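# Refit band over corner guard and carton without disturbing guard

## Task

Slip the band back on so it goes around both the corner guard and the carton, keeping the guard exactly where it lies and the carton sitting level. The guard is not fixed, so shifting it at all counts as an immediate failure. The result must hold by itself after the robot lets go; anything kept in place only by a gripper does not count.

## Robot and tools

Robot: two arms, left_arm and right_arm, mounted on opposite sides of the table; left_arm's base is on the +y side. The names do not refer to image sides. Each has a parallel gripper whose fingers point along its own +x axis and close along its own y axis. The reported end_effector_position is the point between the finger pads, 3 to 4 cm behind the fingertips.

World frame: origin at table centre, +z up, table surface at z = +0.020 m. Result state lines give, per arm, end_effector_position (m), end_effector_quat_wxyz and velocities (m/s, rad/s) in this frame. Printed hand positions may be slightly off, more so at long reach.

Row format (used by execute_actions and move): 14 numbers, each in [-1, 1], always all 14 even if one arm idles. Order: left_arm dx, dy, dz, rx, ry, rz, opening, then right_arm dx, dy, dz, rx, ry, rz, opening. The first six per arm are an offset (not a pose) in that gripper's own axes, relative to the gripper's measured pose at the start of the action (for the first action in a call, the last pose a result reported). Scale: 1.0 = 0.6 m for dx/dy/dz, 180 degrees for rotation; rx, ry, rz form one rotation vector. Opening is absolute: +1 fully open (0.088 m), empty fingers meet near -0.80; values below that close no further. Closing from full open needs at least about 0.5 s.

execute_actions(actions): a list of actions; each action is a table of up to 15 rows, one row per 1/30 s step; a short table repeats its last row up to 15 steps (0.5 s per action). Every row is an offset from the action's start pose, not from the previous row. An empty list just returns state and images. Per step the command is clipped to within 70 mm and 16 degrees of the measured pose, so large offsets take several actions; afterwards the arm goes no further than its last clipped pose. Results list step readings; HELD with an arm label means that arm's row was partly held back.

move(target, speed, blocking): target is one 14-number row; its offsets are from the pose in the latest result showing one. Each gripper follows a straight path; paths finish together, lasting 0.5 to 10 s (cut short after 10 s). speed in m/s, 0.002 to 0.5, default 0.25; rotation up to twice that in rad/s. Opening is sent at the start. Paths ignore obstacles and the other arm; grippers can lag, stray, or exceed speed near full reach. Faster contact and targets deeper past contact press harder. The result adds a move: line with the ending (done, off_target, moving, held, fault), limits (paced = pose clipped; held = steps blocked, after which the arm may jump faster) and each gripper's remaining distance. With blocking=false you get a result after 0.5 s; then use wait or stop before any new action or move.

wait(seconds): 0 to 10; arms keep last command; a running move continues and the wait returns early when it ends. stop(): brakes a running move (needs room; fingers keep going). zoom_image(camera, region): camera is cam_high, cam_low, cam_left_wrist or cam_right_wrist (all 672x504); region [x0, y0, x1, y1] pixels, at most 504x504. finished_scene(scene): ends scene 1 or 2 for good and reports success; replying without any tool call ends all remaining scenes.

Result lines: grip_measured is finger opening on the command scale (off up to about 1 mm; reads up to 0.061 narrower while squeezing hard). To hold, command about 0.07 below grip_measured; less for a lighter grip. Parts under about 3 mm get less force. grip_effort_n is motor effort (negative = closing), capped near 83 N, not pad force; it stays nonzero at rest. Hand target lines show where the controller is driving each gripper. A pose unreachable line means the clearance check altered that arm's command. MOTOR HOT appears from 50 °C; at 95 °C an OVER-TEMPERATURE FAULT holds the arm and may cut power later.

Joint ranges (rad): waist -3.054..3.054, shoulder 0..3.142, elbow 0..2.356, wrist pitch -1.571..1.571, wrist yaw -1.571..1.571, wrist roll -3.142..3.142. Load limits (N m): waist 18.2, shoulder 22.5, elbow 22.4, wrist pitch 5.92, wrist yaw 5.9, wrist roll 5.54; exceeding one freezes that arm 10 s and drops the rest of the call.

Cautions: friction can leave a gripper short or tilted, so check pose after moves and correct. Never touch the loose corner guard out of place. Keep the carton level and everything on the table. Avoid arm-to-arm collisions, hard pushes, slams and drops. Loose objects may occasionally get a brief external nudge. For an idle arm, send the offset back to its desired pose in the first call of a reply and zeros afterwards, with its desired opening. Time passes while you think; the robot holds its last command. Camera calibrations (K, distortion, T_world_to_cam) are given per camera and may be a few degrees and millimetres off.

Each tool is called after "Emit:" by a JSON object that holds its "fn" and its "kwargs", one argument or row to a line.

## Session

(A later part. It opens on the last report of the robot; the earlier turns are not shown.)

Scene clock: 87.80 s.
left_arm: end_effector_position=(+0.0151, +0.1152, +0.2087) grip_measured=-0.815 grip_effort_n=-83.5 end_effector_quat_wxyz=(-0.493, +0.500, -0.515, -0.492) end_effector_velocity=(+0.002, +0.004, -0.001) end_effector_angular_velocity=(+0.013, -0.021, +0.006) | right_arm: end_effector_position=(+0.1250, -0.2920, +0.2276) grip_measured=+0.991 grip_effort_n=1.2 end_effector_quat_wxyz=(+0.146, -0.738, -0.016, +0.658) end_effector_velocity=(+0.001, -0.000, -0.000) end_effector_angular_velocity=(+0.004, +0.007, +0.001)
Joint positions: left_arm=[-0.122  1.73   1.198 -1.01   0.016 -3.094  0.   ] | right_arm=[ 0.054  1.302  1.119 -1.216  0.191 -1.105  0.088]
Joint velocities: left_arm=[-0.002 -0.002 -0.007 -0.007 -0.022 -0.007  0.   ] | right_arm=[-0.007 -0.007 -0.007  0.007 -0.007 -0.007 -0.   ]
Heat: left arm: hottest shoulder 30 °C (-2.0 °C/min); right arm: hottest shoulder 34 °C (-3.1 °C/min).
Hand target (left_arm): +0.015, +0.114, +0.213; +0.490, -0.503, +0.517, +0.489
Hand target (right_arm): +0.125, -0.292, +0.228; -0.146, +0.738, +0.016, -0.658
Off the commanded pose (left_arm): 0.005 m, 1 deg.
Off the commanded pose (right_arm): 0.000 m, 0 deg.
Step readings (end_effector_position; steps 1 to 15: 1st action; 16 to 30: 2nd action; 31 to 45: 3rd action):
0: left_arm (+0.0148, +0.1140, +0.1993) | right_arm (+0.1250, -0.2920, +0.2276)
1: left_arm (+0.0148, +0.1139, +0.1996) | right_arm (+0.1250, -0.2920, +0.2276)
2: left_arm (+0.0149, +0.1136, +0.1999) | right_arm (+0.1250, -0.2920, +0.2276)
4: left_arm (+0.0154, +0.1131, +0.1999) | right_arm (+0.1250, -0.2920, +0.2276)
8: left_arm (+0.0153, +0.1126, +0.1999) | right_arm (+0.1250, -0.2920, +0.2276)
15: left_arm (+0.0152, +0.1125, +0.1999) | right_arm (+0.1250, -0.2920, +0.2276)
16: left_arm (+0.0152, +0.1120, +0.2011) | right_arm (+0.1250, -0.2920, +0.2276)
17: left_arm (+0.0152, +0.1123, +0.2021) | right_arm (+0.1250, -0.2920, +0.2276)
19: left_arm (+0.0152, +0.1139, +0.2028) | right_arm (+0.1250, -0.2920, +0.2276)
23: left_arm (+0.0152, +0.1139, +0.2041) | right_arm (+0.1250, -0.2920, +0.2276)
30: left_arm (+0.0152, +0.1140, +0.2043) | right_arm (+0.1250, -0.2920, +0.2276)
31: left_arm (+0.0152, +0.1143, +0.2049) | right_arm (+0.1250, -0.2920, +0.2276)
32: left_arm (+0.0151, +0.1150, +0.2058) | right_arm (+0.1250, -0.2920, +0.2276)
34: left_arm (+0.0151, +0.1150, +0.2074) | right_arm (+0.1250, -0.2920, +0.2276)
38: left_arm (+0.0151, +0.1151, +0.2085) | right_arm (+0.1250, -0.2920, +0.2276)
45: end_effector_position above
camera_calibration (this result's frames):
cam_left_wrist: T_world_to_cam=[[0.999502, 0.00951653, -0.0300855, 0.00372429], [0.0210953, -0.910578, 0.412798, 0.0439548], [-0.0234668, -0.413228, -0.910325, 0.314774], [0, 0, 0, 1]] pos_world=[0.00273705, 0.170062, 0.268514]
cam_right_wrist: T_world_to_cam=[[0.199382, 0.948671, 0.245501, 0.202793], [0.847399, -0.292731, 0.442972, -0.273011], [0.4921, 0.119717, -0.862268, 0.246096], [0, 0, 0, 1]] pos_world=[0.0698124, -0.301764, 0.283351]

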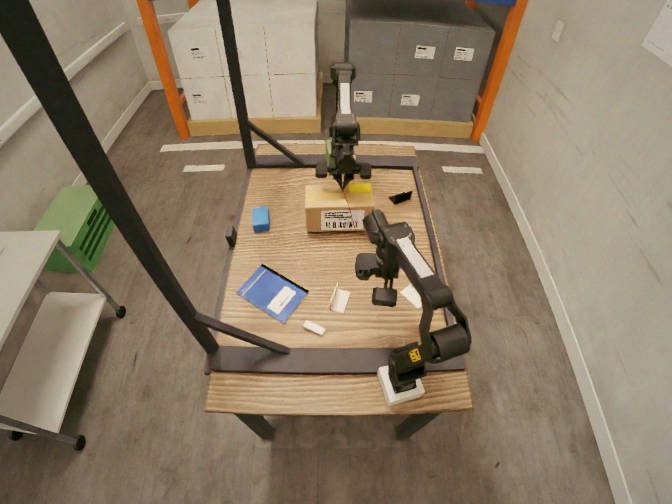

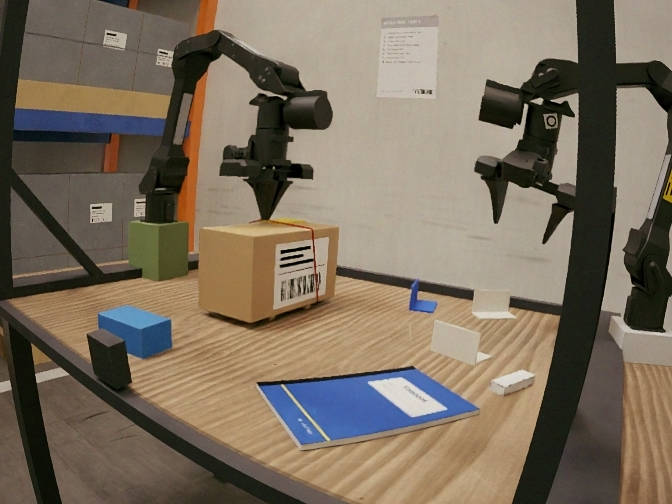

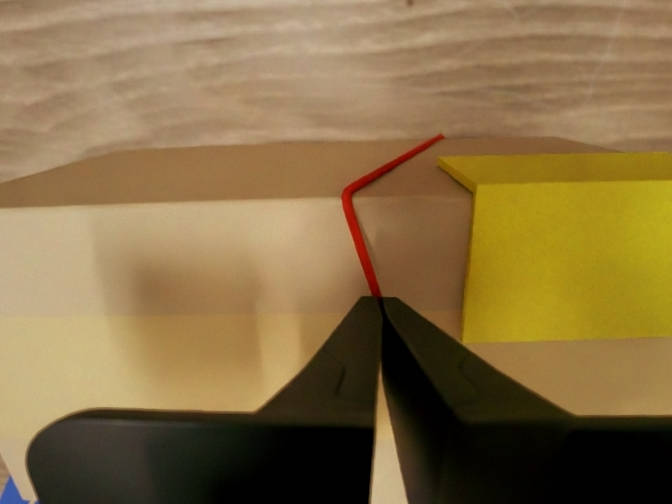

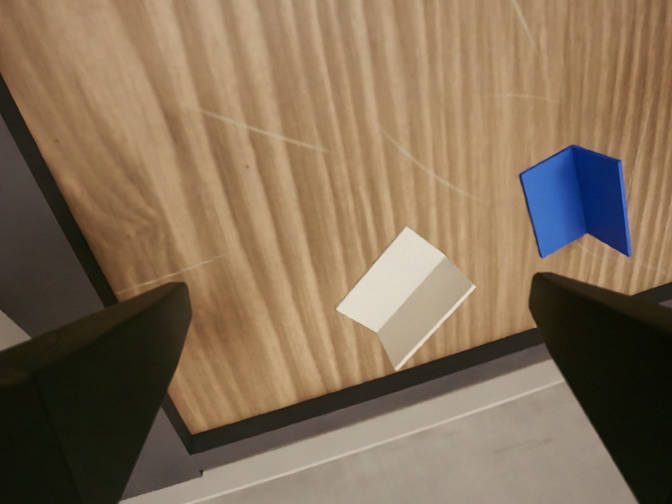

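Emit:
{"fn": "execute_actions", "kwargs": {
  "actions": []
}}

Scene clock: 97.43 s.
left_arm: end_effector_position=(+0.0151, +0.1151, +0.2088) grip_measured=-0.815 grip_effort_n=-83.5 end_effector_quat_wxyz=(-0.493, +0.500, -0.515, -0.492) end_effector_velocity=(+0.000, +0.005, -0.000) end_effector_angular_velocity=(+0.022, -0.006, +0.005) | right_arm: end_effector_position=(+0.1250, -0.2920, +0.2276) grip_measured=+0.991 grip_effort_n=1.6 end_effector_quat_wxyz=(+0.146, -0.738, -0.016, +0.658) end_effector_velocity=(+0.000, -0.002, -0.002) end_effector_angular_velocity=(-0.015, +0.002, +0.006)
Joint positions: left_arm=[-0.122  1.73   1.198 -1.01   0.016 -3.094  0.   ] | right_arm=[ 0.054  1.302  1.119 -1.216  0.191 -1.105  0.088]
Joint velocities: left_arm=[-0.002 -0.002 -0.002 -0.022 -0.007 -0.007  0.   ] | right_arm=[-0.002  0.002 -0.002 -0.007 -0.007 -0.007 -0.   ]
Heat: left arm: hottest shoulder 32 °C (+1.0 °C/min); right arm: hottest shoulder 33 °C (-3.0 °C/min).
Hand target (left_arm): +0.015, +0.114, +0.213; +0.490, -0.503, +0.518, +0.489
Hand target (right_arm): +0.125, -0.292, +0.228; -0.146, +0.738, +0.016, -0.658
Off the commanded pose (left_arm): 0.005 m, 1 deg.
Off the commanded pose (right_arm): 0.000 m, 0 deg.
camera_calibration (this result's frames):
cam_left_wrist: T_world_to_cam=[[0.999502, 0.00950506, -0.0300769, 0.00372413], [0.0210902, -0.910421, 0.413146, 0.0437242], [-0.0234556, -0.413575, -0.910168, 0.314821], [0, 0, 0, 1]] pos_world=[0.00273989, 0.169974, 0.268587]
cam_right_wrist: T_world_to_cam=[[0.199382, 0.948671, 0.245501, 0.202793], [0.847399, -0.292731, 0.442972, -0.273011], [0.4921, 0.119717, -0.862268, 0.246096], [0, 0, 0, 1]] pos_world=[0.0698124, -0.301764, 0.283351]

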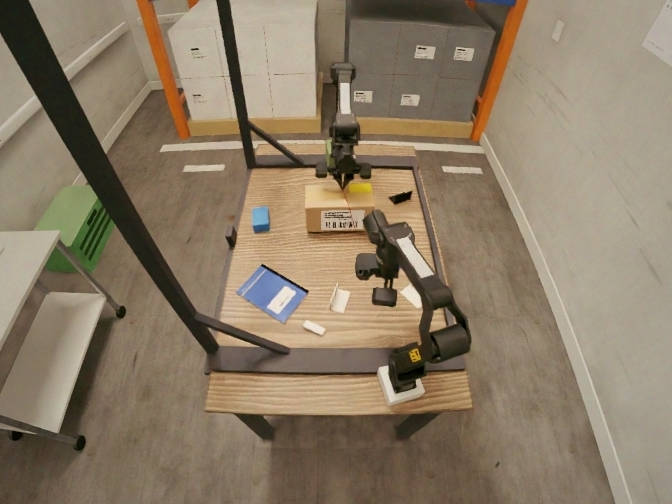

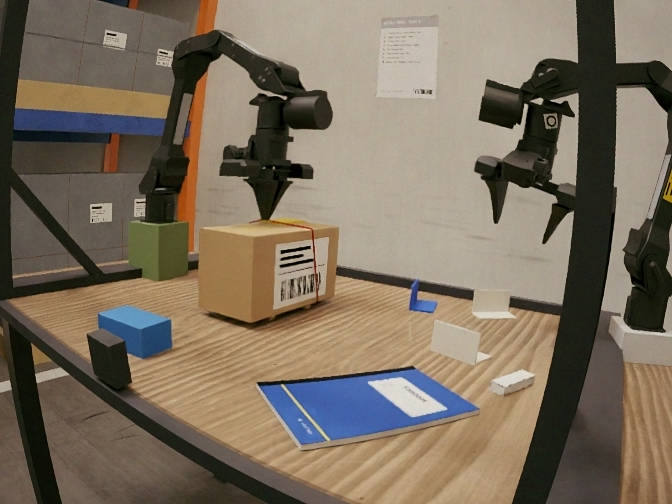

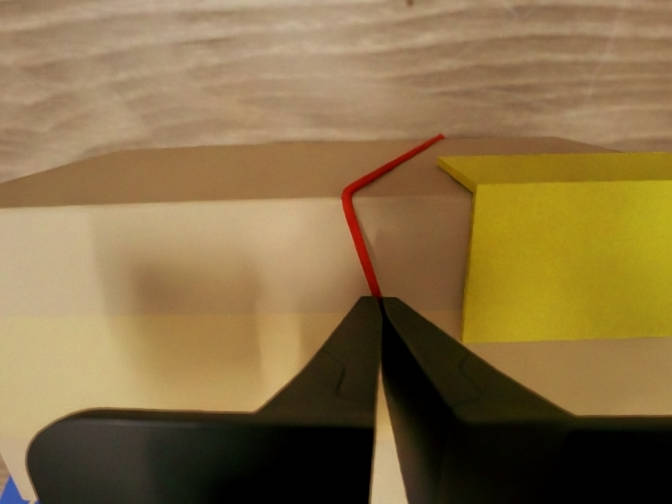

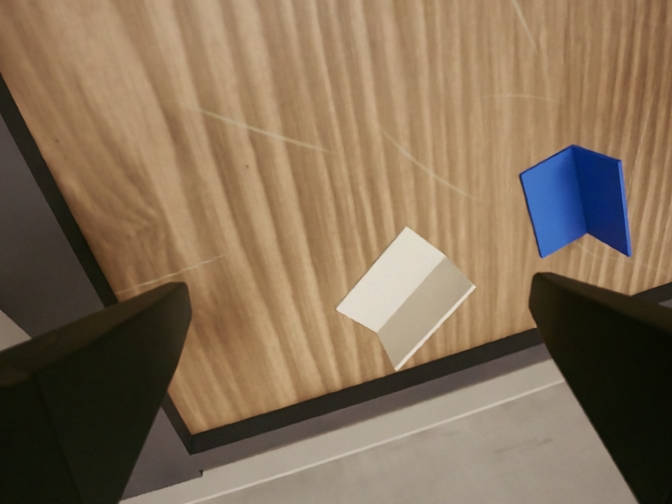

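Emit:
{"fn": "move", "kwargs": {
  "target": [-0.035,0,0.083,0,-0.02,0,-0.9,0,0,0,0,0,0,1],
  "speed": 0.05
}}

Scene clock: 103.23 s.
left_arm: end_effector_position=(+0.0166, +0.1560, +0.2283) grip_measured=-0.815 grip_effort_n=-83.5 end_effector_quat_wxyz=(-0.503, +0.492, -0.502, -0.503) end_effector_velocity=(-0.002, +0.007, -0.001) end_effector_angular_velocity=(+0.027, +0.008, +0.020) | right_arm: end_effector_position=(+0.1250, -0.2920, +0.2276) grip_measured=+0.991 grip_effort_n=1.2 end_effector_quat_wxyz=(+0.146, -0.738, -0.016, +0.658) end_effector_velocity=(+0.000, -0.002, -0.001) end_effector_angular_velocity=(-0.010, +0.003, +0.006)
Joint positions: left_arm=[-0.115  1.593  1.128 -1.118  0.01  -3.093  0.   ] | right_arm=[ 0.054  1.302  1.119 -1.216  0.191 -1.105  0.088]
Joint velocities: left_arm=[-0.002 -0.002 -0.007 -0.022  0.007 -0.022  0.   ] | right_arm=[-0.002 -0.002 -0.002 -0.007 -0.007 -0.007  0.   ]
Heat: left arm: hottest shoulder 33 °C (+2.0 °C/min); right arm: hottest shoulder 33 °C (-2.0 °C/min).
Hand target (left_arm): +0.016, +0.165, +0.229; +0.509, -0.484, +0.499, +0.508
Hand target (right_arm): +0.125, -0.292, +0.228; -0.146, +0.738, +0.016, -0.658
Off the commanded pose (left_arm): 0.010 m, 1 deg.
Off the commanded pose (right_arm): 0.000 m, 0 deg.
move: off_target (left_arm)
camera_calibration (this result's frames):
cam_left_wrist: T_world_to_cam=[[0.999529, 0.016803, -0.0256612, 0.000335027], [0.0252106, -0.926581, 0.37525, 0.0839153], [-0.0174719, -0.375721, -0.926568, 0.34721], [0, 0, 0, 1]] pos_world=[0.00361598, 0.208203, 0.290233]
cam_right_wrist: T_world_to_cam=[[0.199382, 0.948671, 0.245501, 0.202793], [0.847399, -0.292731, 0.442972, -0.273011], [0.4921, 0.119717, -0.862268, 0.246096], [0, 0, 0, 1]] pos_world=[0.0698124, -0.301764, 0.283351]

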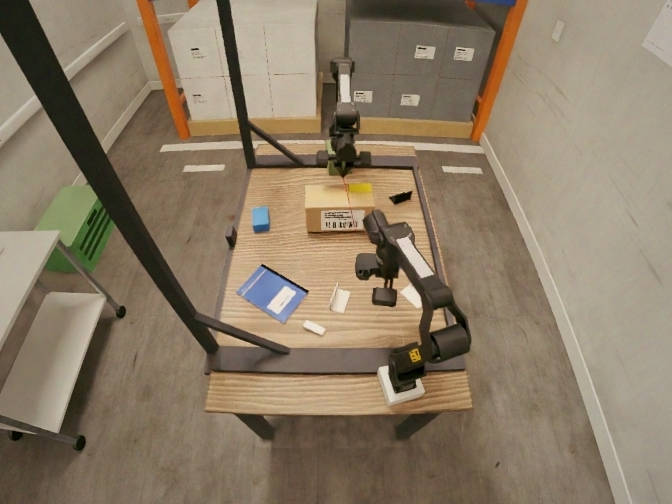

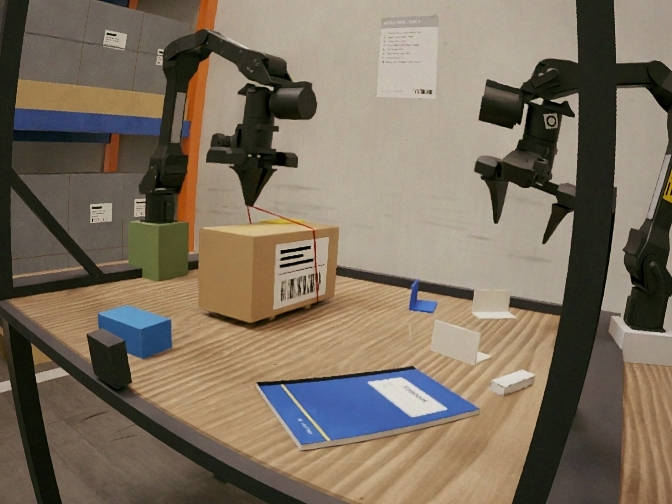

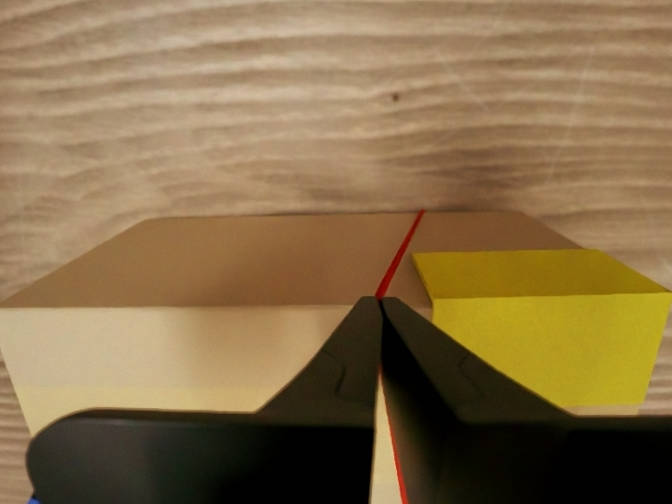

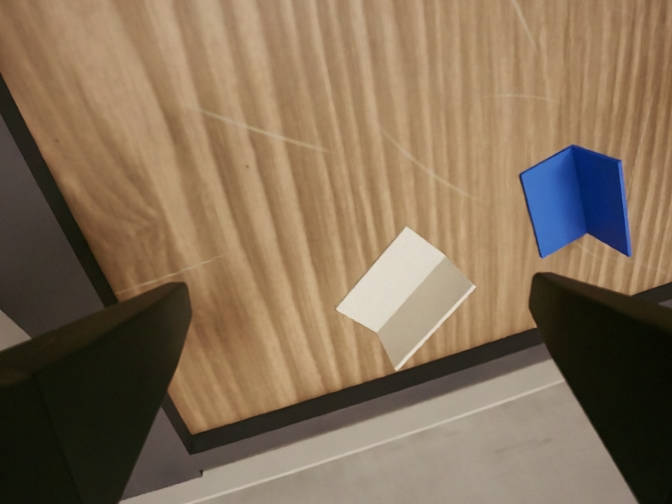

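Emit:
{"fn": "move", "kwargs": {
  "target": [-0.008,0,0.028,0,-0.01,0,-0.9,0,0,0,0,0,0,1],
  "speed": 0.05
}}

Emit:
{"fn": "move", "kwargs": {
  "target": [0,-0.15,0.0,0,0,0,-0.9,0,0,0,0,0,0,1],
  "speed": 0.04
}}

Scene clock: 109.03 s.
left_arm: end_effector_position=(+0.0176, +0.1626, +0.2329) grip_measured=-0.815 grip_effort_n=-83.5 end_effector_quat_wxyz=(-0.505, +0.492, -0.498, -0.505) end_effector_velocity=(+0.002, +0.005, -0.004) end_effector_angular_velocity=(+0.022, -0.007, +0.024) | right_arm: end_effector_position=(+0.1250, -0.2920, +0.2276) grip_measured=+0.991 grip_effort_n=1.6 end_effector_quat_wxyz=(+0.146, -0.738, -0.016, +0.658) end_effector_velocity=(+0.000, -0.006, -0.003) end_effector_angular_velocity=(-0.029, -0.003, +0.011)
Joint positions: left_arm=[-0.112  1.571  1.124 -1.144  0.006 -3.093  0.   ] | right_arm=[ 0.054  1.302  1.119 -1.216  0.191 -1.105  0.088]
Joint velocities: left_arm=[ 0.002  0.002 -0.012 -0.007 -0.007 -0.022  0.   ] | right_arm=[ 0.002 -0.002 -0.007 -0.022 -0.007 -0.007 -0.   ]
Heat: left arm: hottest shoulder 33 °C (+3.0 °C/min); right arm: hottest shoulder 33 °C (-2.0 °C/min).
Hand target (left_arm): +0.017, +0.172, +0.233; +0.510, -0.484, +0.494, +0.511
Hand target (right_arm): +0.125, -0.292, +0.228; -0.146, +0.738, +0.016, -0.658
Off the commanded pose (left_arm): 0.010 m, 1 deg.
Off the commanded pose (right_arm): 0.000 m, 0 deg.
move: off_target (left_arm)
camera_calibration (this result's frames):
cam_left_wrist: T_world_to_cam=[[0.999573, 0.0196058, -0.0216569, -0.00211854], [0.0261955, -0.929691, 0.367408, 0.0906166], [-0.0129309, -0.367818, -0.929808, 0.353372], [0, 0, 0, 1]] pos_world=[0.00431332, 0.214264, 0.295229]
cam_right_wrist: T_world_to_cam=[[0.199382, 0.948671, 0.245501, 0.202793], [0.847399, -0.292731, 0.442972, -0.273011], [0.4921, 0.119717, -0.862268, 0.246096], [0, 0, 0, 1]] pos_world=[0.0698124, -0.301764, 0.283351]

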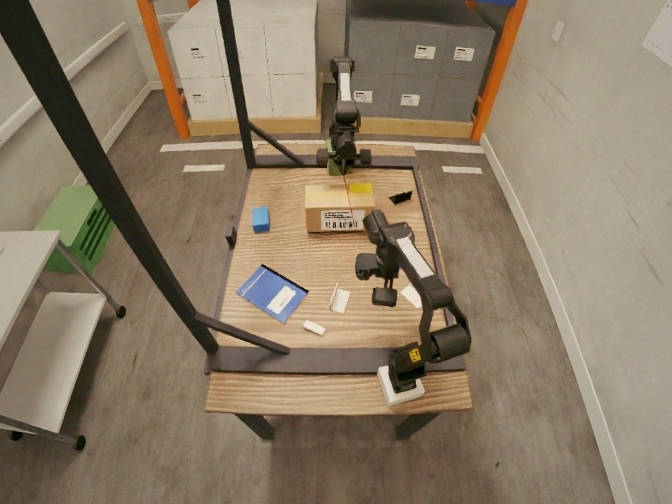

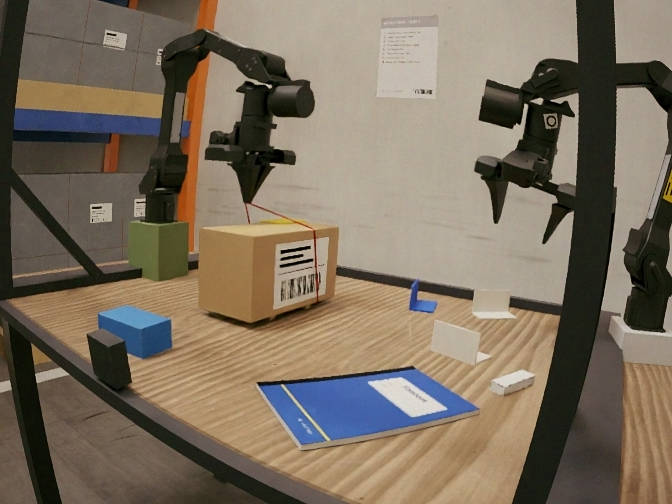

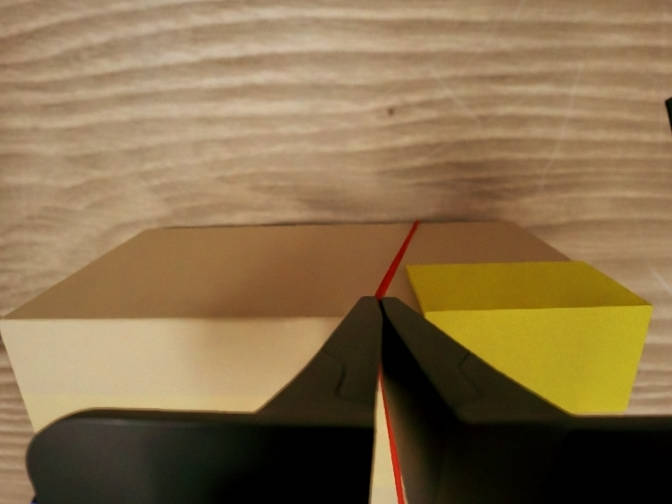

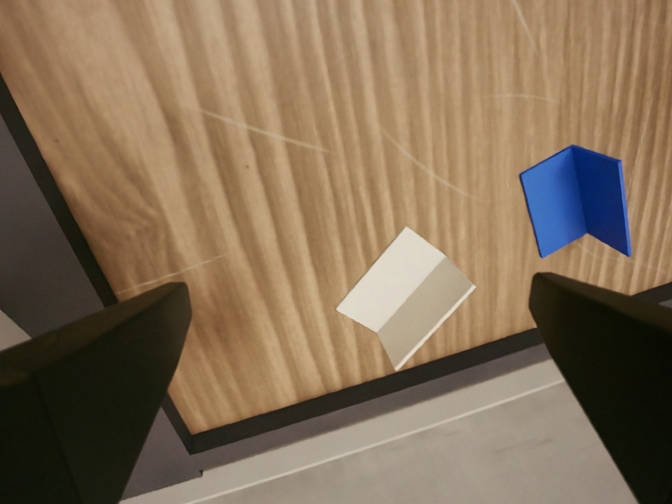

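Scene clock: 111.57 s.
left_arm: end_effector_position=(+0.1041, +0.1580, +0.2346) grip_measured=-0.815 grip_effort_n=-83.5 end_effector_quat_wxyz=(-0.499, +0.497, -0.507, -0.497) end_effector_velocity=(-0.002, +0.002, -0.001) end_effector_angular_velocity=(+0.009, +0.011, +0.005) | right_arm: end_effector_position=(+0.1250, -0.2920, +0.2276) grip_measured=+0.991 grip_effort_n=1.6 end_effector_quat_wxyz=(+0.146, -0.738, -0.016, +0.658) end_effector_velocity=(-0.001, -0.002, -0.001) end_effector_angular_velocity=(-0.010, +0.003, +0.011)
Joint positions: left_arm=[ 0.199  1.63   1.192 -1.129  0.011 -2.776  0.   ] | right_arm=[ 0.054  1.302  1.119 -1.216  0.191 -1.105  0.088]
Joint velocities: left_arm=[-0.002  0.002 -0.002 -0.007  0.007 -0.007  0.   ] | right_arm=[ 0.002 -0.002 -0.002 -0.007 -0.007 -0.007 -0.   ]
Heat: left arm: hottest shoulder 33 °C (+3.0 °C/min); right arm: hottest shoulder 33 °C (-2.0 °C/min).
Hand target (left_arm): +0.108, +0.163, +0.233; +0.505, -0.493, +0.498, +0.504
Hand target (right_arm): +0.125, -0.292, +0.228; -0.146, +0.738, +0.016, -0.658
Off the commanded pose (left_arm): 0.006 m, 2 deg.
Off the commanded pose (right_arm): 0.000 m, 0 deg.
move: done
camera_calibration (this result's frames):
cam_left_wrist: T_world_to_cam=[[0.999635, 0.0128969, -0.0237559, -0.0869109], [0.0212044, -0.919186, 0.393252, 0.0762068], [-0.0167644, -0.393612, -0.919124, 0.356395], [0, 0, 0, 1]] pos_world=[0.091238, 0.21145, 0.295538]
cam_right_wrist: T_world_to_cam=[[0.199382, 0.948671, 0.245501, 0.202793], [0.847399, -0.292731, 0.442972, -0.273011], [0.4921, 0.119717, -0.862268, 0.246096], [0, 0, 0, 1]] pos_world=[0.0698124, -0.301764, 0.283351]

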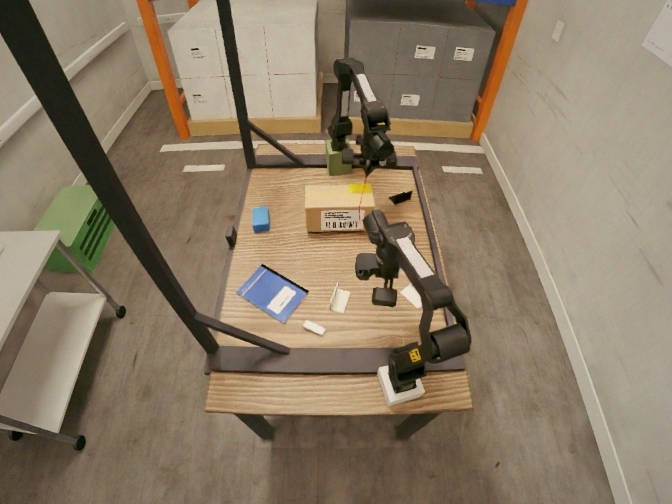

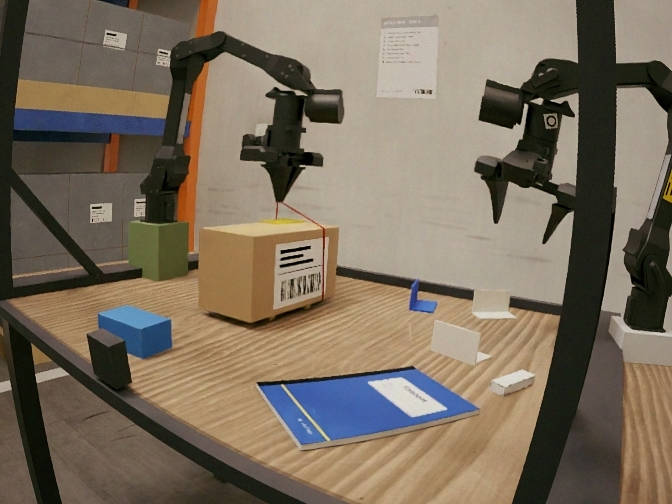

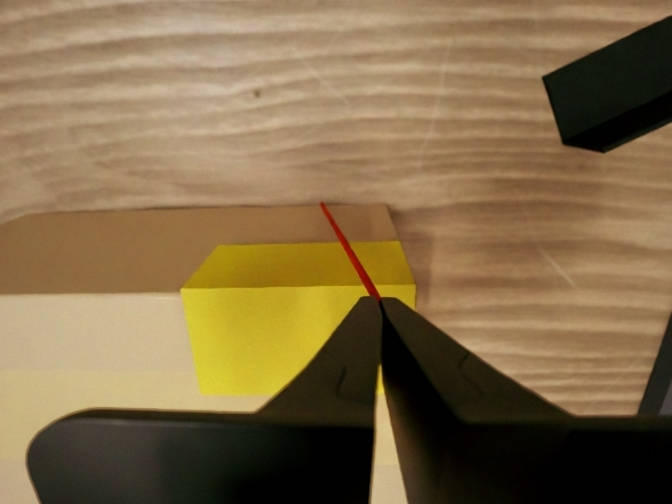

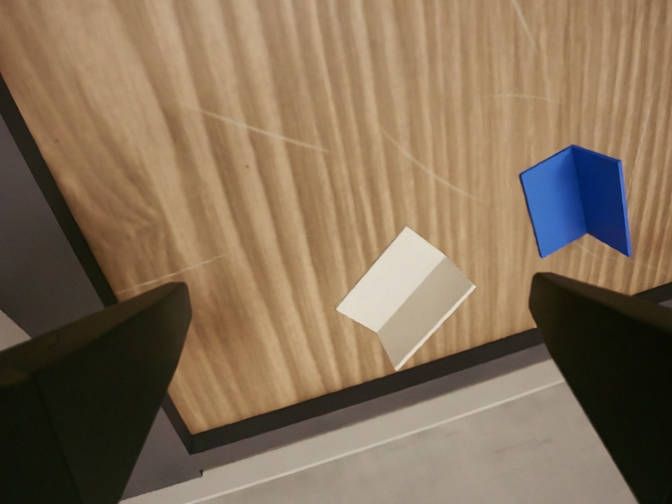

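Emit:
{"fn": "zoom_image", "kwargs": {
  "camera": "cam_low",
  "region": [180,160,360,340]
}}

Emit:
{"fn": "zoom_image", "kwargs": {
  "camera": "cam_high",
  "region": [295,150,395,245]
}}

Region (180, 160, 360, 340) of cam_low's 672x504 image, scaled by 2.800, with more detail than that image has.

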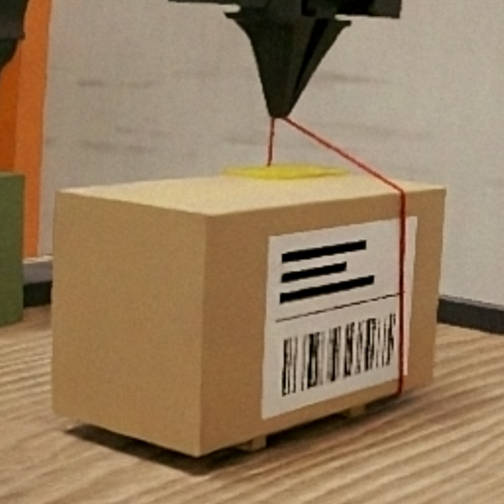

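Region (295, 150, 395, 245) of cam_high's 672x504 image, scaled by 5.040, with more detail than that image has; it fills the top 479 rows of this view, and the rest is white.

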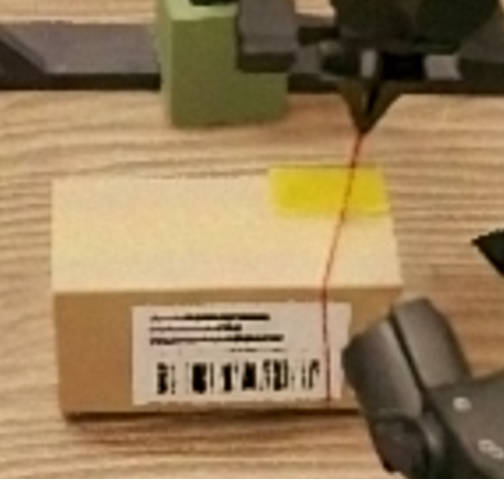

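Emit:
{"fn": "move", "kwargs": {
  "target": [0,0.055,0.0,0,0,0,-0.9,0,0,0,0,0,0,1],
  "speed": 0.04
}}

Emit:
{"fn": "zoom_image", "kwargs": {
  "camera": "cam_high",
  "region": [295,150,395,245]
}}

Scene clock: 122.60 s.
left_arm: end_effector_position=(+0.0713, +0.1517, +0.2332) grip_measured=-0.815 grip_effort_n=-83.5 end_effector_quat_wxyz=(-0.497, +0.495, -0.513, -0.495) end_effector_velocity=(-0.001, +0.001, +0.001) end_effector_angular_velocity=(+0.004, -0.006, +0.000) | right_arm: end_effector_position=(+0.1250, -0.2920, +0.2276) grip_measured=+0.991 grip_effort_n=1.2 end_effector_quat_wxyz=(+0.146, -0.738, -0.016, +0.658) end_effector_velocity=(-0.002, -0.003, -0.001) end_effector_angular_velocity=(-0.014, +0.017, +0.008)
Joint positions: left_arm=[ 0.085  1.613  1.168 -1.115  0.019 -2.883  0.   ] | right_arm=[ 0.054  1.302  1.119 -1.216  0.191 -1.105  0.088]
Joint velocities: left_arm=[-0.007 -0.002  0.002 -0.007 -0.007 -0.007  0.   ] | right_arm=[-0.002 -0.002 -0.002 -0.007 -0.022 -0.007 -0.   ]
Heat: left arm: hottest shoulder 33 °C (+3.0 °C/min); right arm: hottest shoulder 33 °C (-1.0 °C/min).
Hand target (left_arm): +0.071, +0.158, +0.235; +0.499, -0.496, +0.507, +0.497
Hand target (right_arm): +0.125, -0.292, +0.228; -0.146, +0.738, +0.016, -0.658
Off the commanded pose (left_arm): 0.007 m, 1 deg.
Off the commanded pose (right_arm): 0.000 m, 0 deg.
move: done
camera_calibration (this result's frames):
cam_left_wrist: T_world_to_cam=[[0.999498, 0.00649515, -0.0309996, -0.051377], [0.0183758, -0.916097, 0.400535, 0.0697842], [-0.0257971, -0.400904, -0.915757, 0.353046], [0, 0, 0, 1]] pos_world=[0.0591765, 0.2058, 0.293761]
cam_right_wrist: T_world_to_cam=[[0.199382, 0.948671, 0.245501, 0.202793], [0.847399, -0.292731, 0.442972, -0.273011], [0.4921, 0.119717, -0.862268, 0.246096], [0, 0, 0, 1]] pos_world=[0.0698124, -0.301764, 0.283351]

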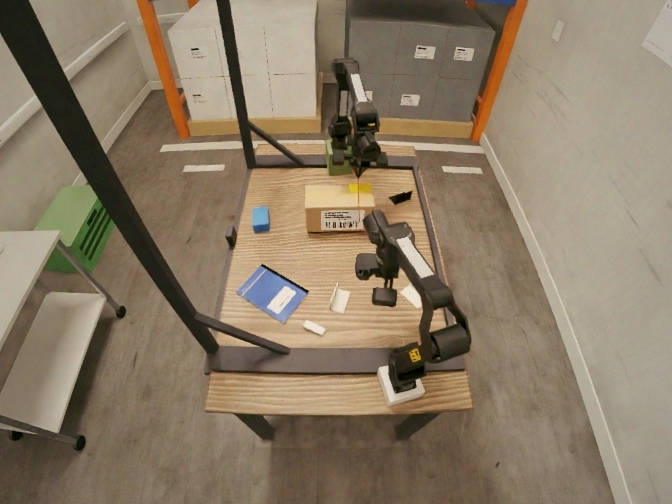

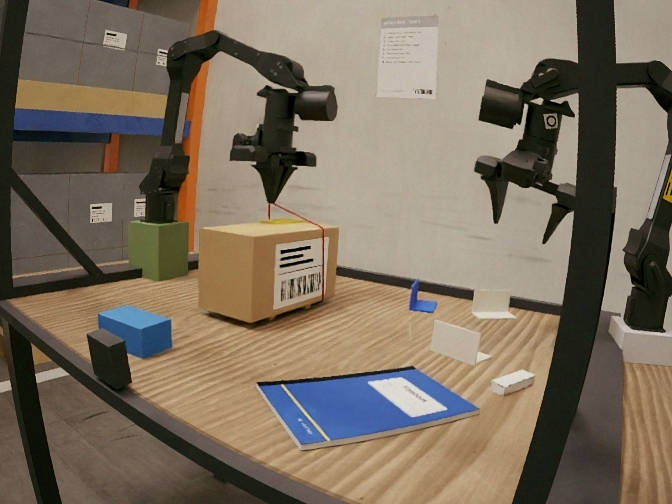

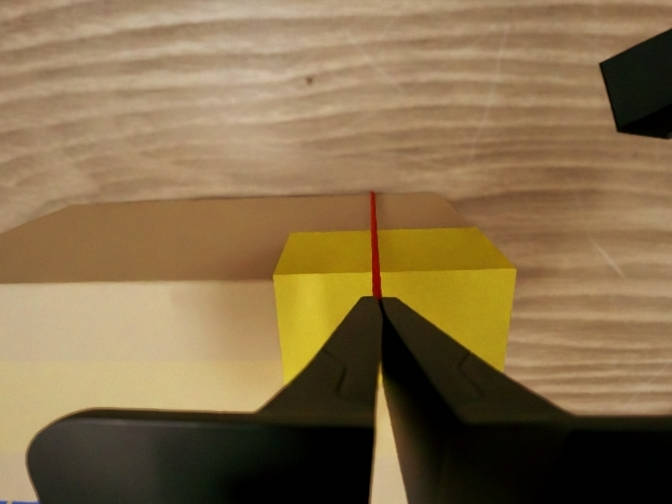

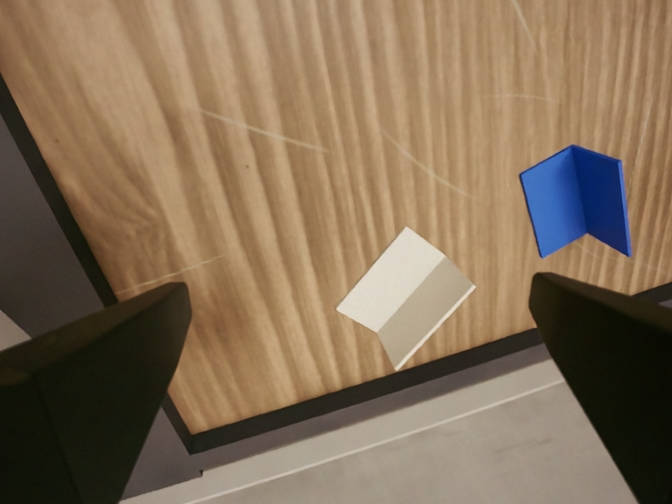

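Region (295, 150, 395, 245) of cam_high's 672x504 image, scaled by 5.040, with more detail than that image has; it fills the top 479 rows of this view, and the rest is white.

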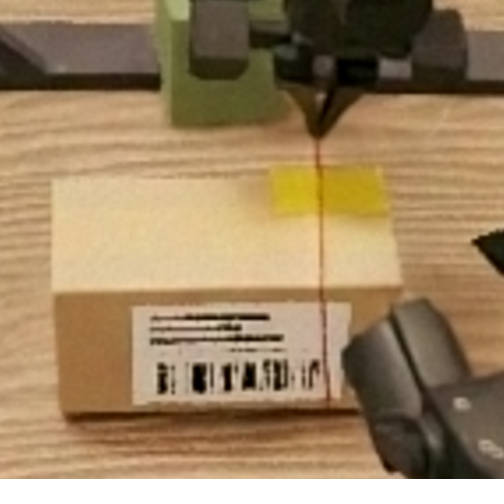

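Emit:
{"fn": "move", "kwargs": {
  "target": [0,-0.02,0.005,0,-0.01,0,-0.9,0,0,0,0,0,0,1],
  "speed": 0.03
}}

Scene clock: 137.57 s.
left_arm: end_effector_position=(+0.0808, +0.1510, +0.2348) grip_measured=-0.815 grip_effort_n=-83.5 end_effector_quat_wxyz=(-0.498, +0.493, -0.512, -0.497) end_effector_velocity=(+0.004, +0.002, -0.001) end_effector_angular_velocity=(+0.018, -0.018, +0.010) | right_arm: end_effector_position=(+0.1250, -0.2920, +0.2276) grip_measured=+0.991 grip_effort_n=1.2 end_effector_quat_wxyz=(+0.146, -0.738, -0.016, +0.658) end_effector_velocity=(+0.001, -0.005, -0.001) end_effector_angular_velocity=(-0.024, -0.001, +0.006)
Joint positions: left_arm=[ 0.118  1.629  1.191 -1.13   0.019 -2.85   0.   ] | right_arm=[ 0.054  1.302  1.119 -1.216  0.191 -1.105  0.088]
Joint velocities: left_arm=[ 0.002  0.007  0.002 -0.007 -0.022 -0.007  0.   ] | right_arm=[-0.002 -0.002 -0.002 -0.022 -0.007 -0.007 -0.   ]
Heat: left arm: hottest shoulder 34 °C (+4.0 °C/min); right arm: hottest shoulder 33 °C (-1.0 °C/min).
Hand target (left_arm): +0.083, +0.155, +0.233; +0.505, -0.488, +0.505, +0.503
Hand target (right_arm): +0.125, -0.292, +0.228; -0.146, +0.738, +0.016, -0.658
Off the commanded pose (left_arm): 0.005 m, 1 deg.
Off the commanded pose (right_arm): 0.000 m, 0 deg.
move: done
camera_calibration (this result's frames):
cam_left_wrist: T_world_to_cam=[[0.999462, 0.00518165, -0.0323783, -0.0603219], [0.0175457, -0.918692, 0.394584, 0.0701294], [-0.0277011, -0.39494, -0.918289, 0.35437], [0, 0, 0, 1]] pos_world=[0.0688755, 0.204695, 0.295789]
cam_right_wrist: T_world_to_cam=[[0.199382, 0.948671, 0.245501, 0.202793], [0.847399, -0.292731, 0.442972, -0.273011], [0.4921, 0.119717, -0.862268, 0.246096], [0, 0, 0, 1]] pos_world=[0.0698124, -0.301764, 0.283351]

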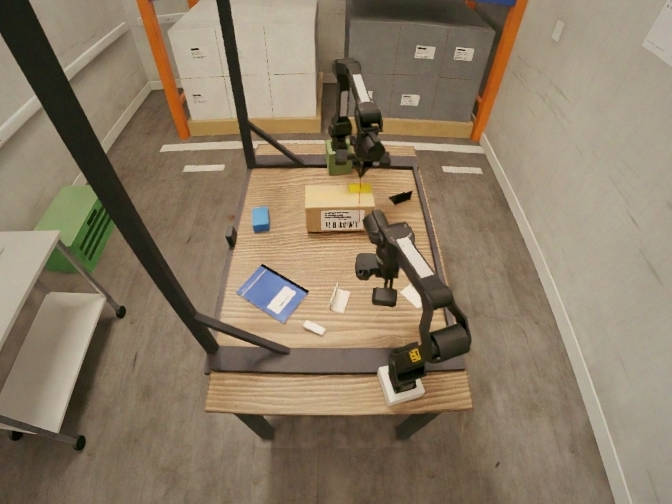

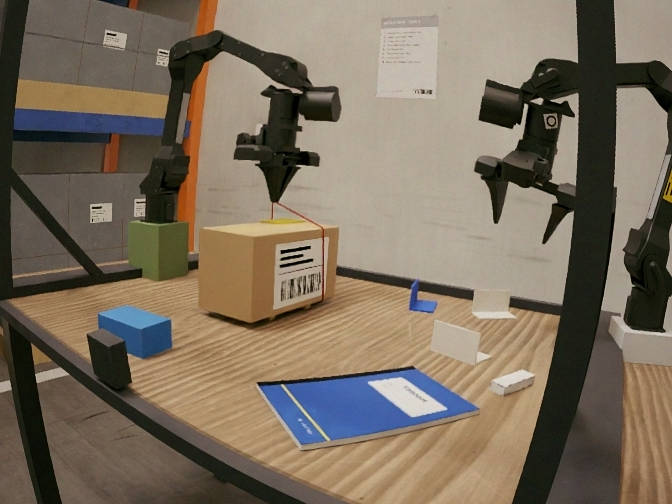

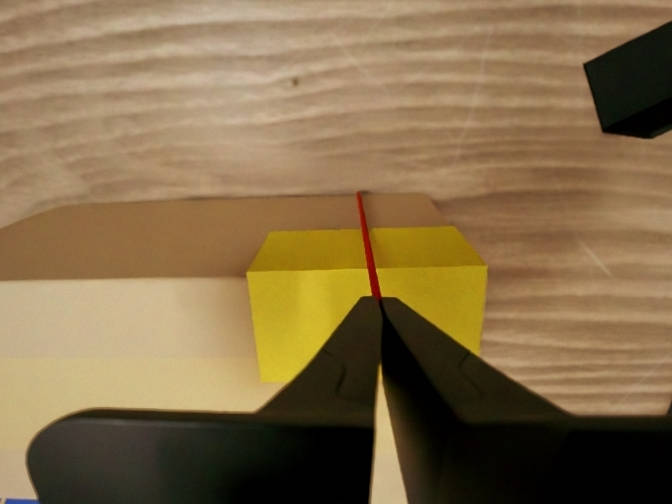

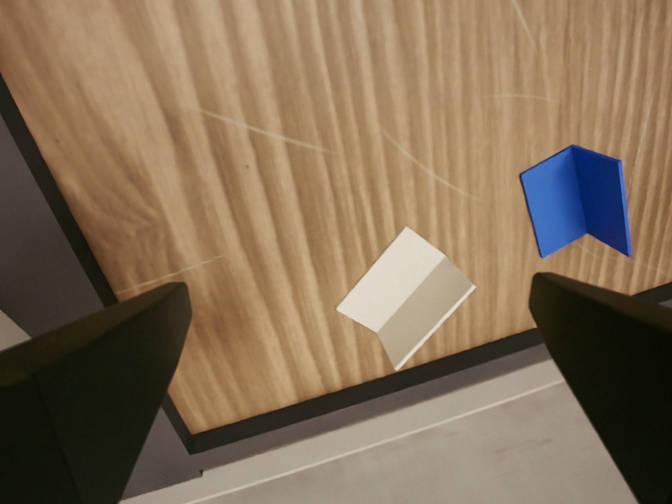

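Emit:
{"fn": "move", "kwargs": {
  "target": [0.01,0.003,-0.055,0,0,0,-0.9,0,0,0,0,0,0,1],
  "speed": 0.03
}}

Scene clock: 143.73 s.
left_arm: end_effector_position=(+0.0783, +0.1208, +0.2288) grip_measured=-0.815 grip_effort_n=-83.5 end_effector_quat_wxyz=(-0.498, +0.492, -0.513, -0.496) end_effector_velocity=(+0.000, +0.001, -0.000) end_effector_angular_velocity=(+0.009, -0.005, +0.005) | right_arm: end_effector_position=(+0.1250, -0.2920, +0.2276) grip_measured=+0.991 grip_effort_n=1.6 end_effector_quat_wxyz=(+0.146, -0.738, -0.016, +0.658) end_effector_velocity=(+0.001, +0.002, +0.003) end_effector_angular_velocity=(+0.017, -0.003, +0.003)
Joint positions: left_arm=[ 0.085  1.739  1.291 -1.117  0.021 -2.879  0.   ] | right_arm=[ 0.054  1.302  1.119 -1.216  0.191 -1.105  0.088]
Joint velocities: left_arm=[-0.002  0.002  0.002 -0.007 -0.007 -0.007  0.   ] | right_arm=[-0.002 -0.007  0.002  0.007  0.007 -0.007 -0.   ]
Heat: left arm: hottest shoulder 34 °C (+4.0 °C/min); right arm: hottest shoulder 33 °C (-1.0 °C/min).
Hand target (left_arm): +0.078, +0.118, +0.229; +0.498, -0.493, +0.512, +0.497
Hand target (right_arm): +0.125, -0.292, +0.228; -0.146, +0.738, +0.016, -0.658
Off the commanded pose (left_arm): 0.003 m, 0 deg.
Off the commanded pose (right_arm): 0.000 m, 0 deg.
move: done
camera_calibration (this result's frames):
cam_left_wrist: T_world_to_cam=[[0.999416, 0.00168718, -0.0341317, -0.0570192], [0.0150695, -0.918185, 0.395865, 0.0446475], [-0.0306714, -0.396148, -0.917674, 0.337104], [0, 0, 0, 1]] pos_world=[0.0666525, 0.174634, 0.289731]
cam_right_wrist: T_world_to_cam=[[0.199382, 0.948671, 0.245501, 0.202793], [0.847399, -0.292731, 0.442972, -0.273011], [0.4921, 0.119717, -0.862268, 0.246096], [0, 0, 0, 1]] pos_world=[0.0698124, -0.301764, 0.283351]

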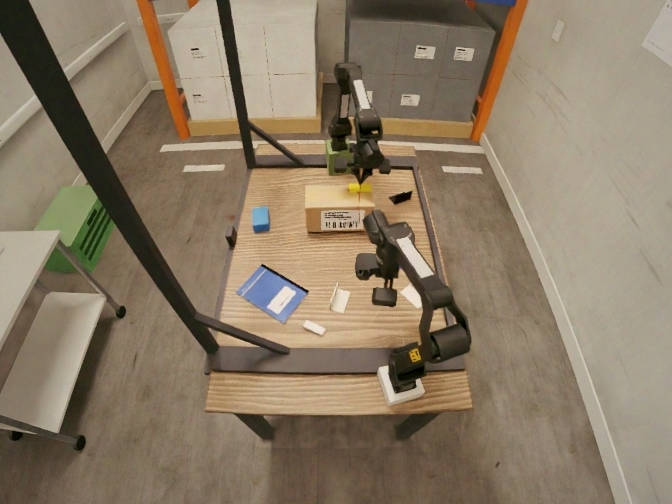

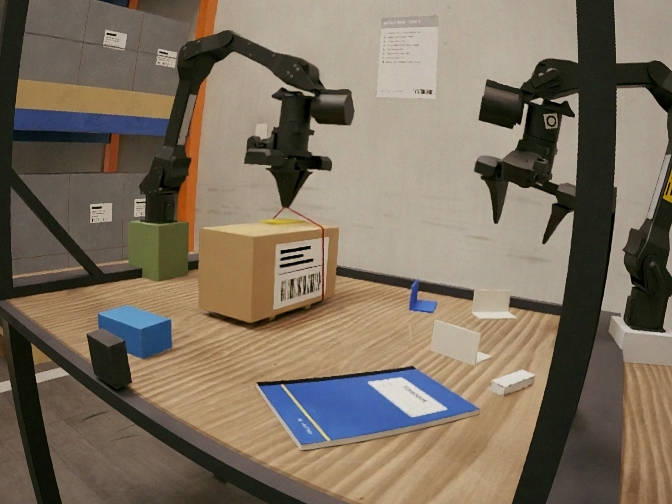

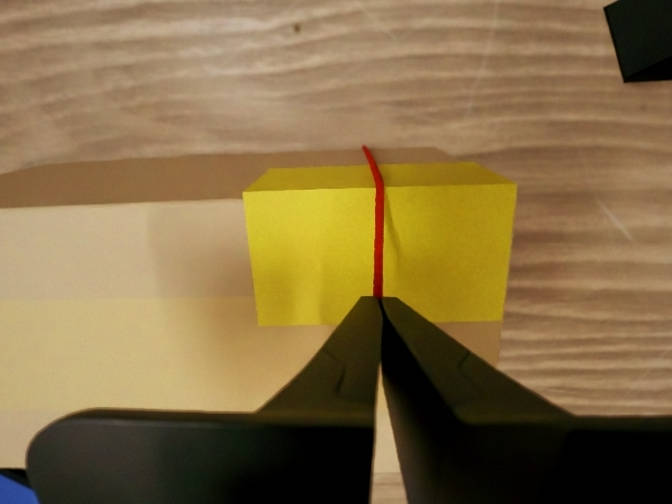

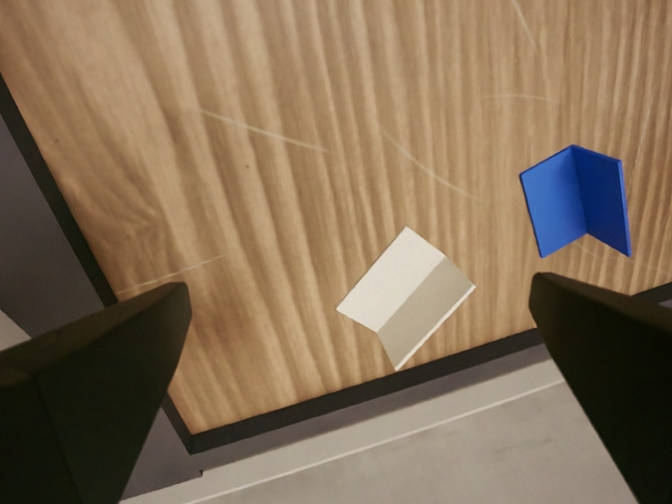

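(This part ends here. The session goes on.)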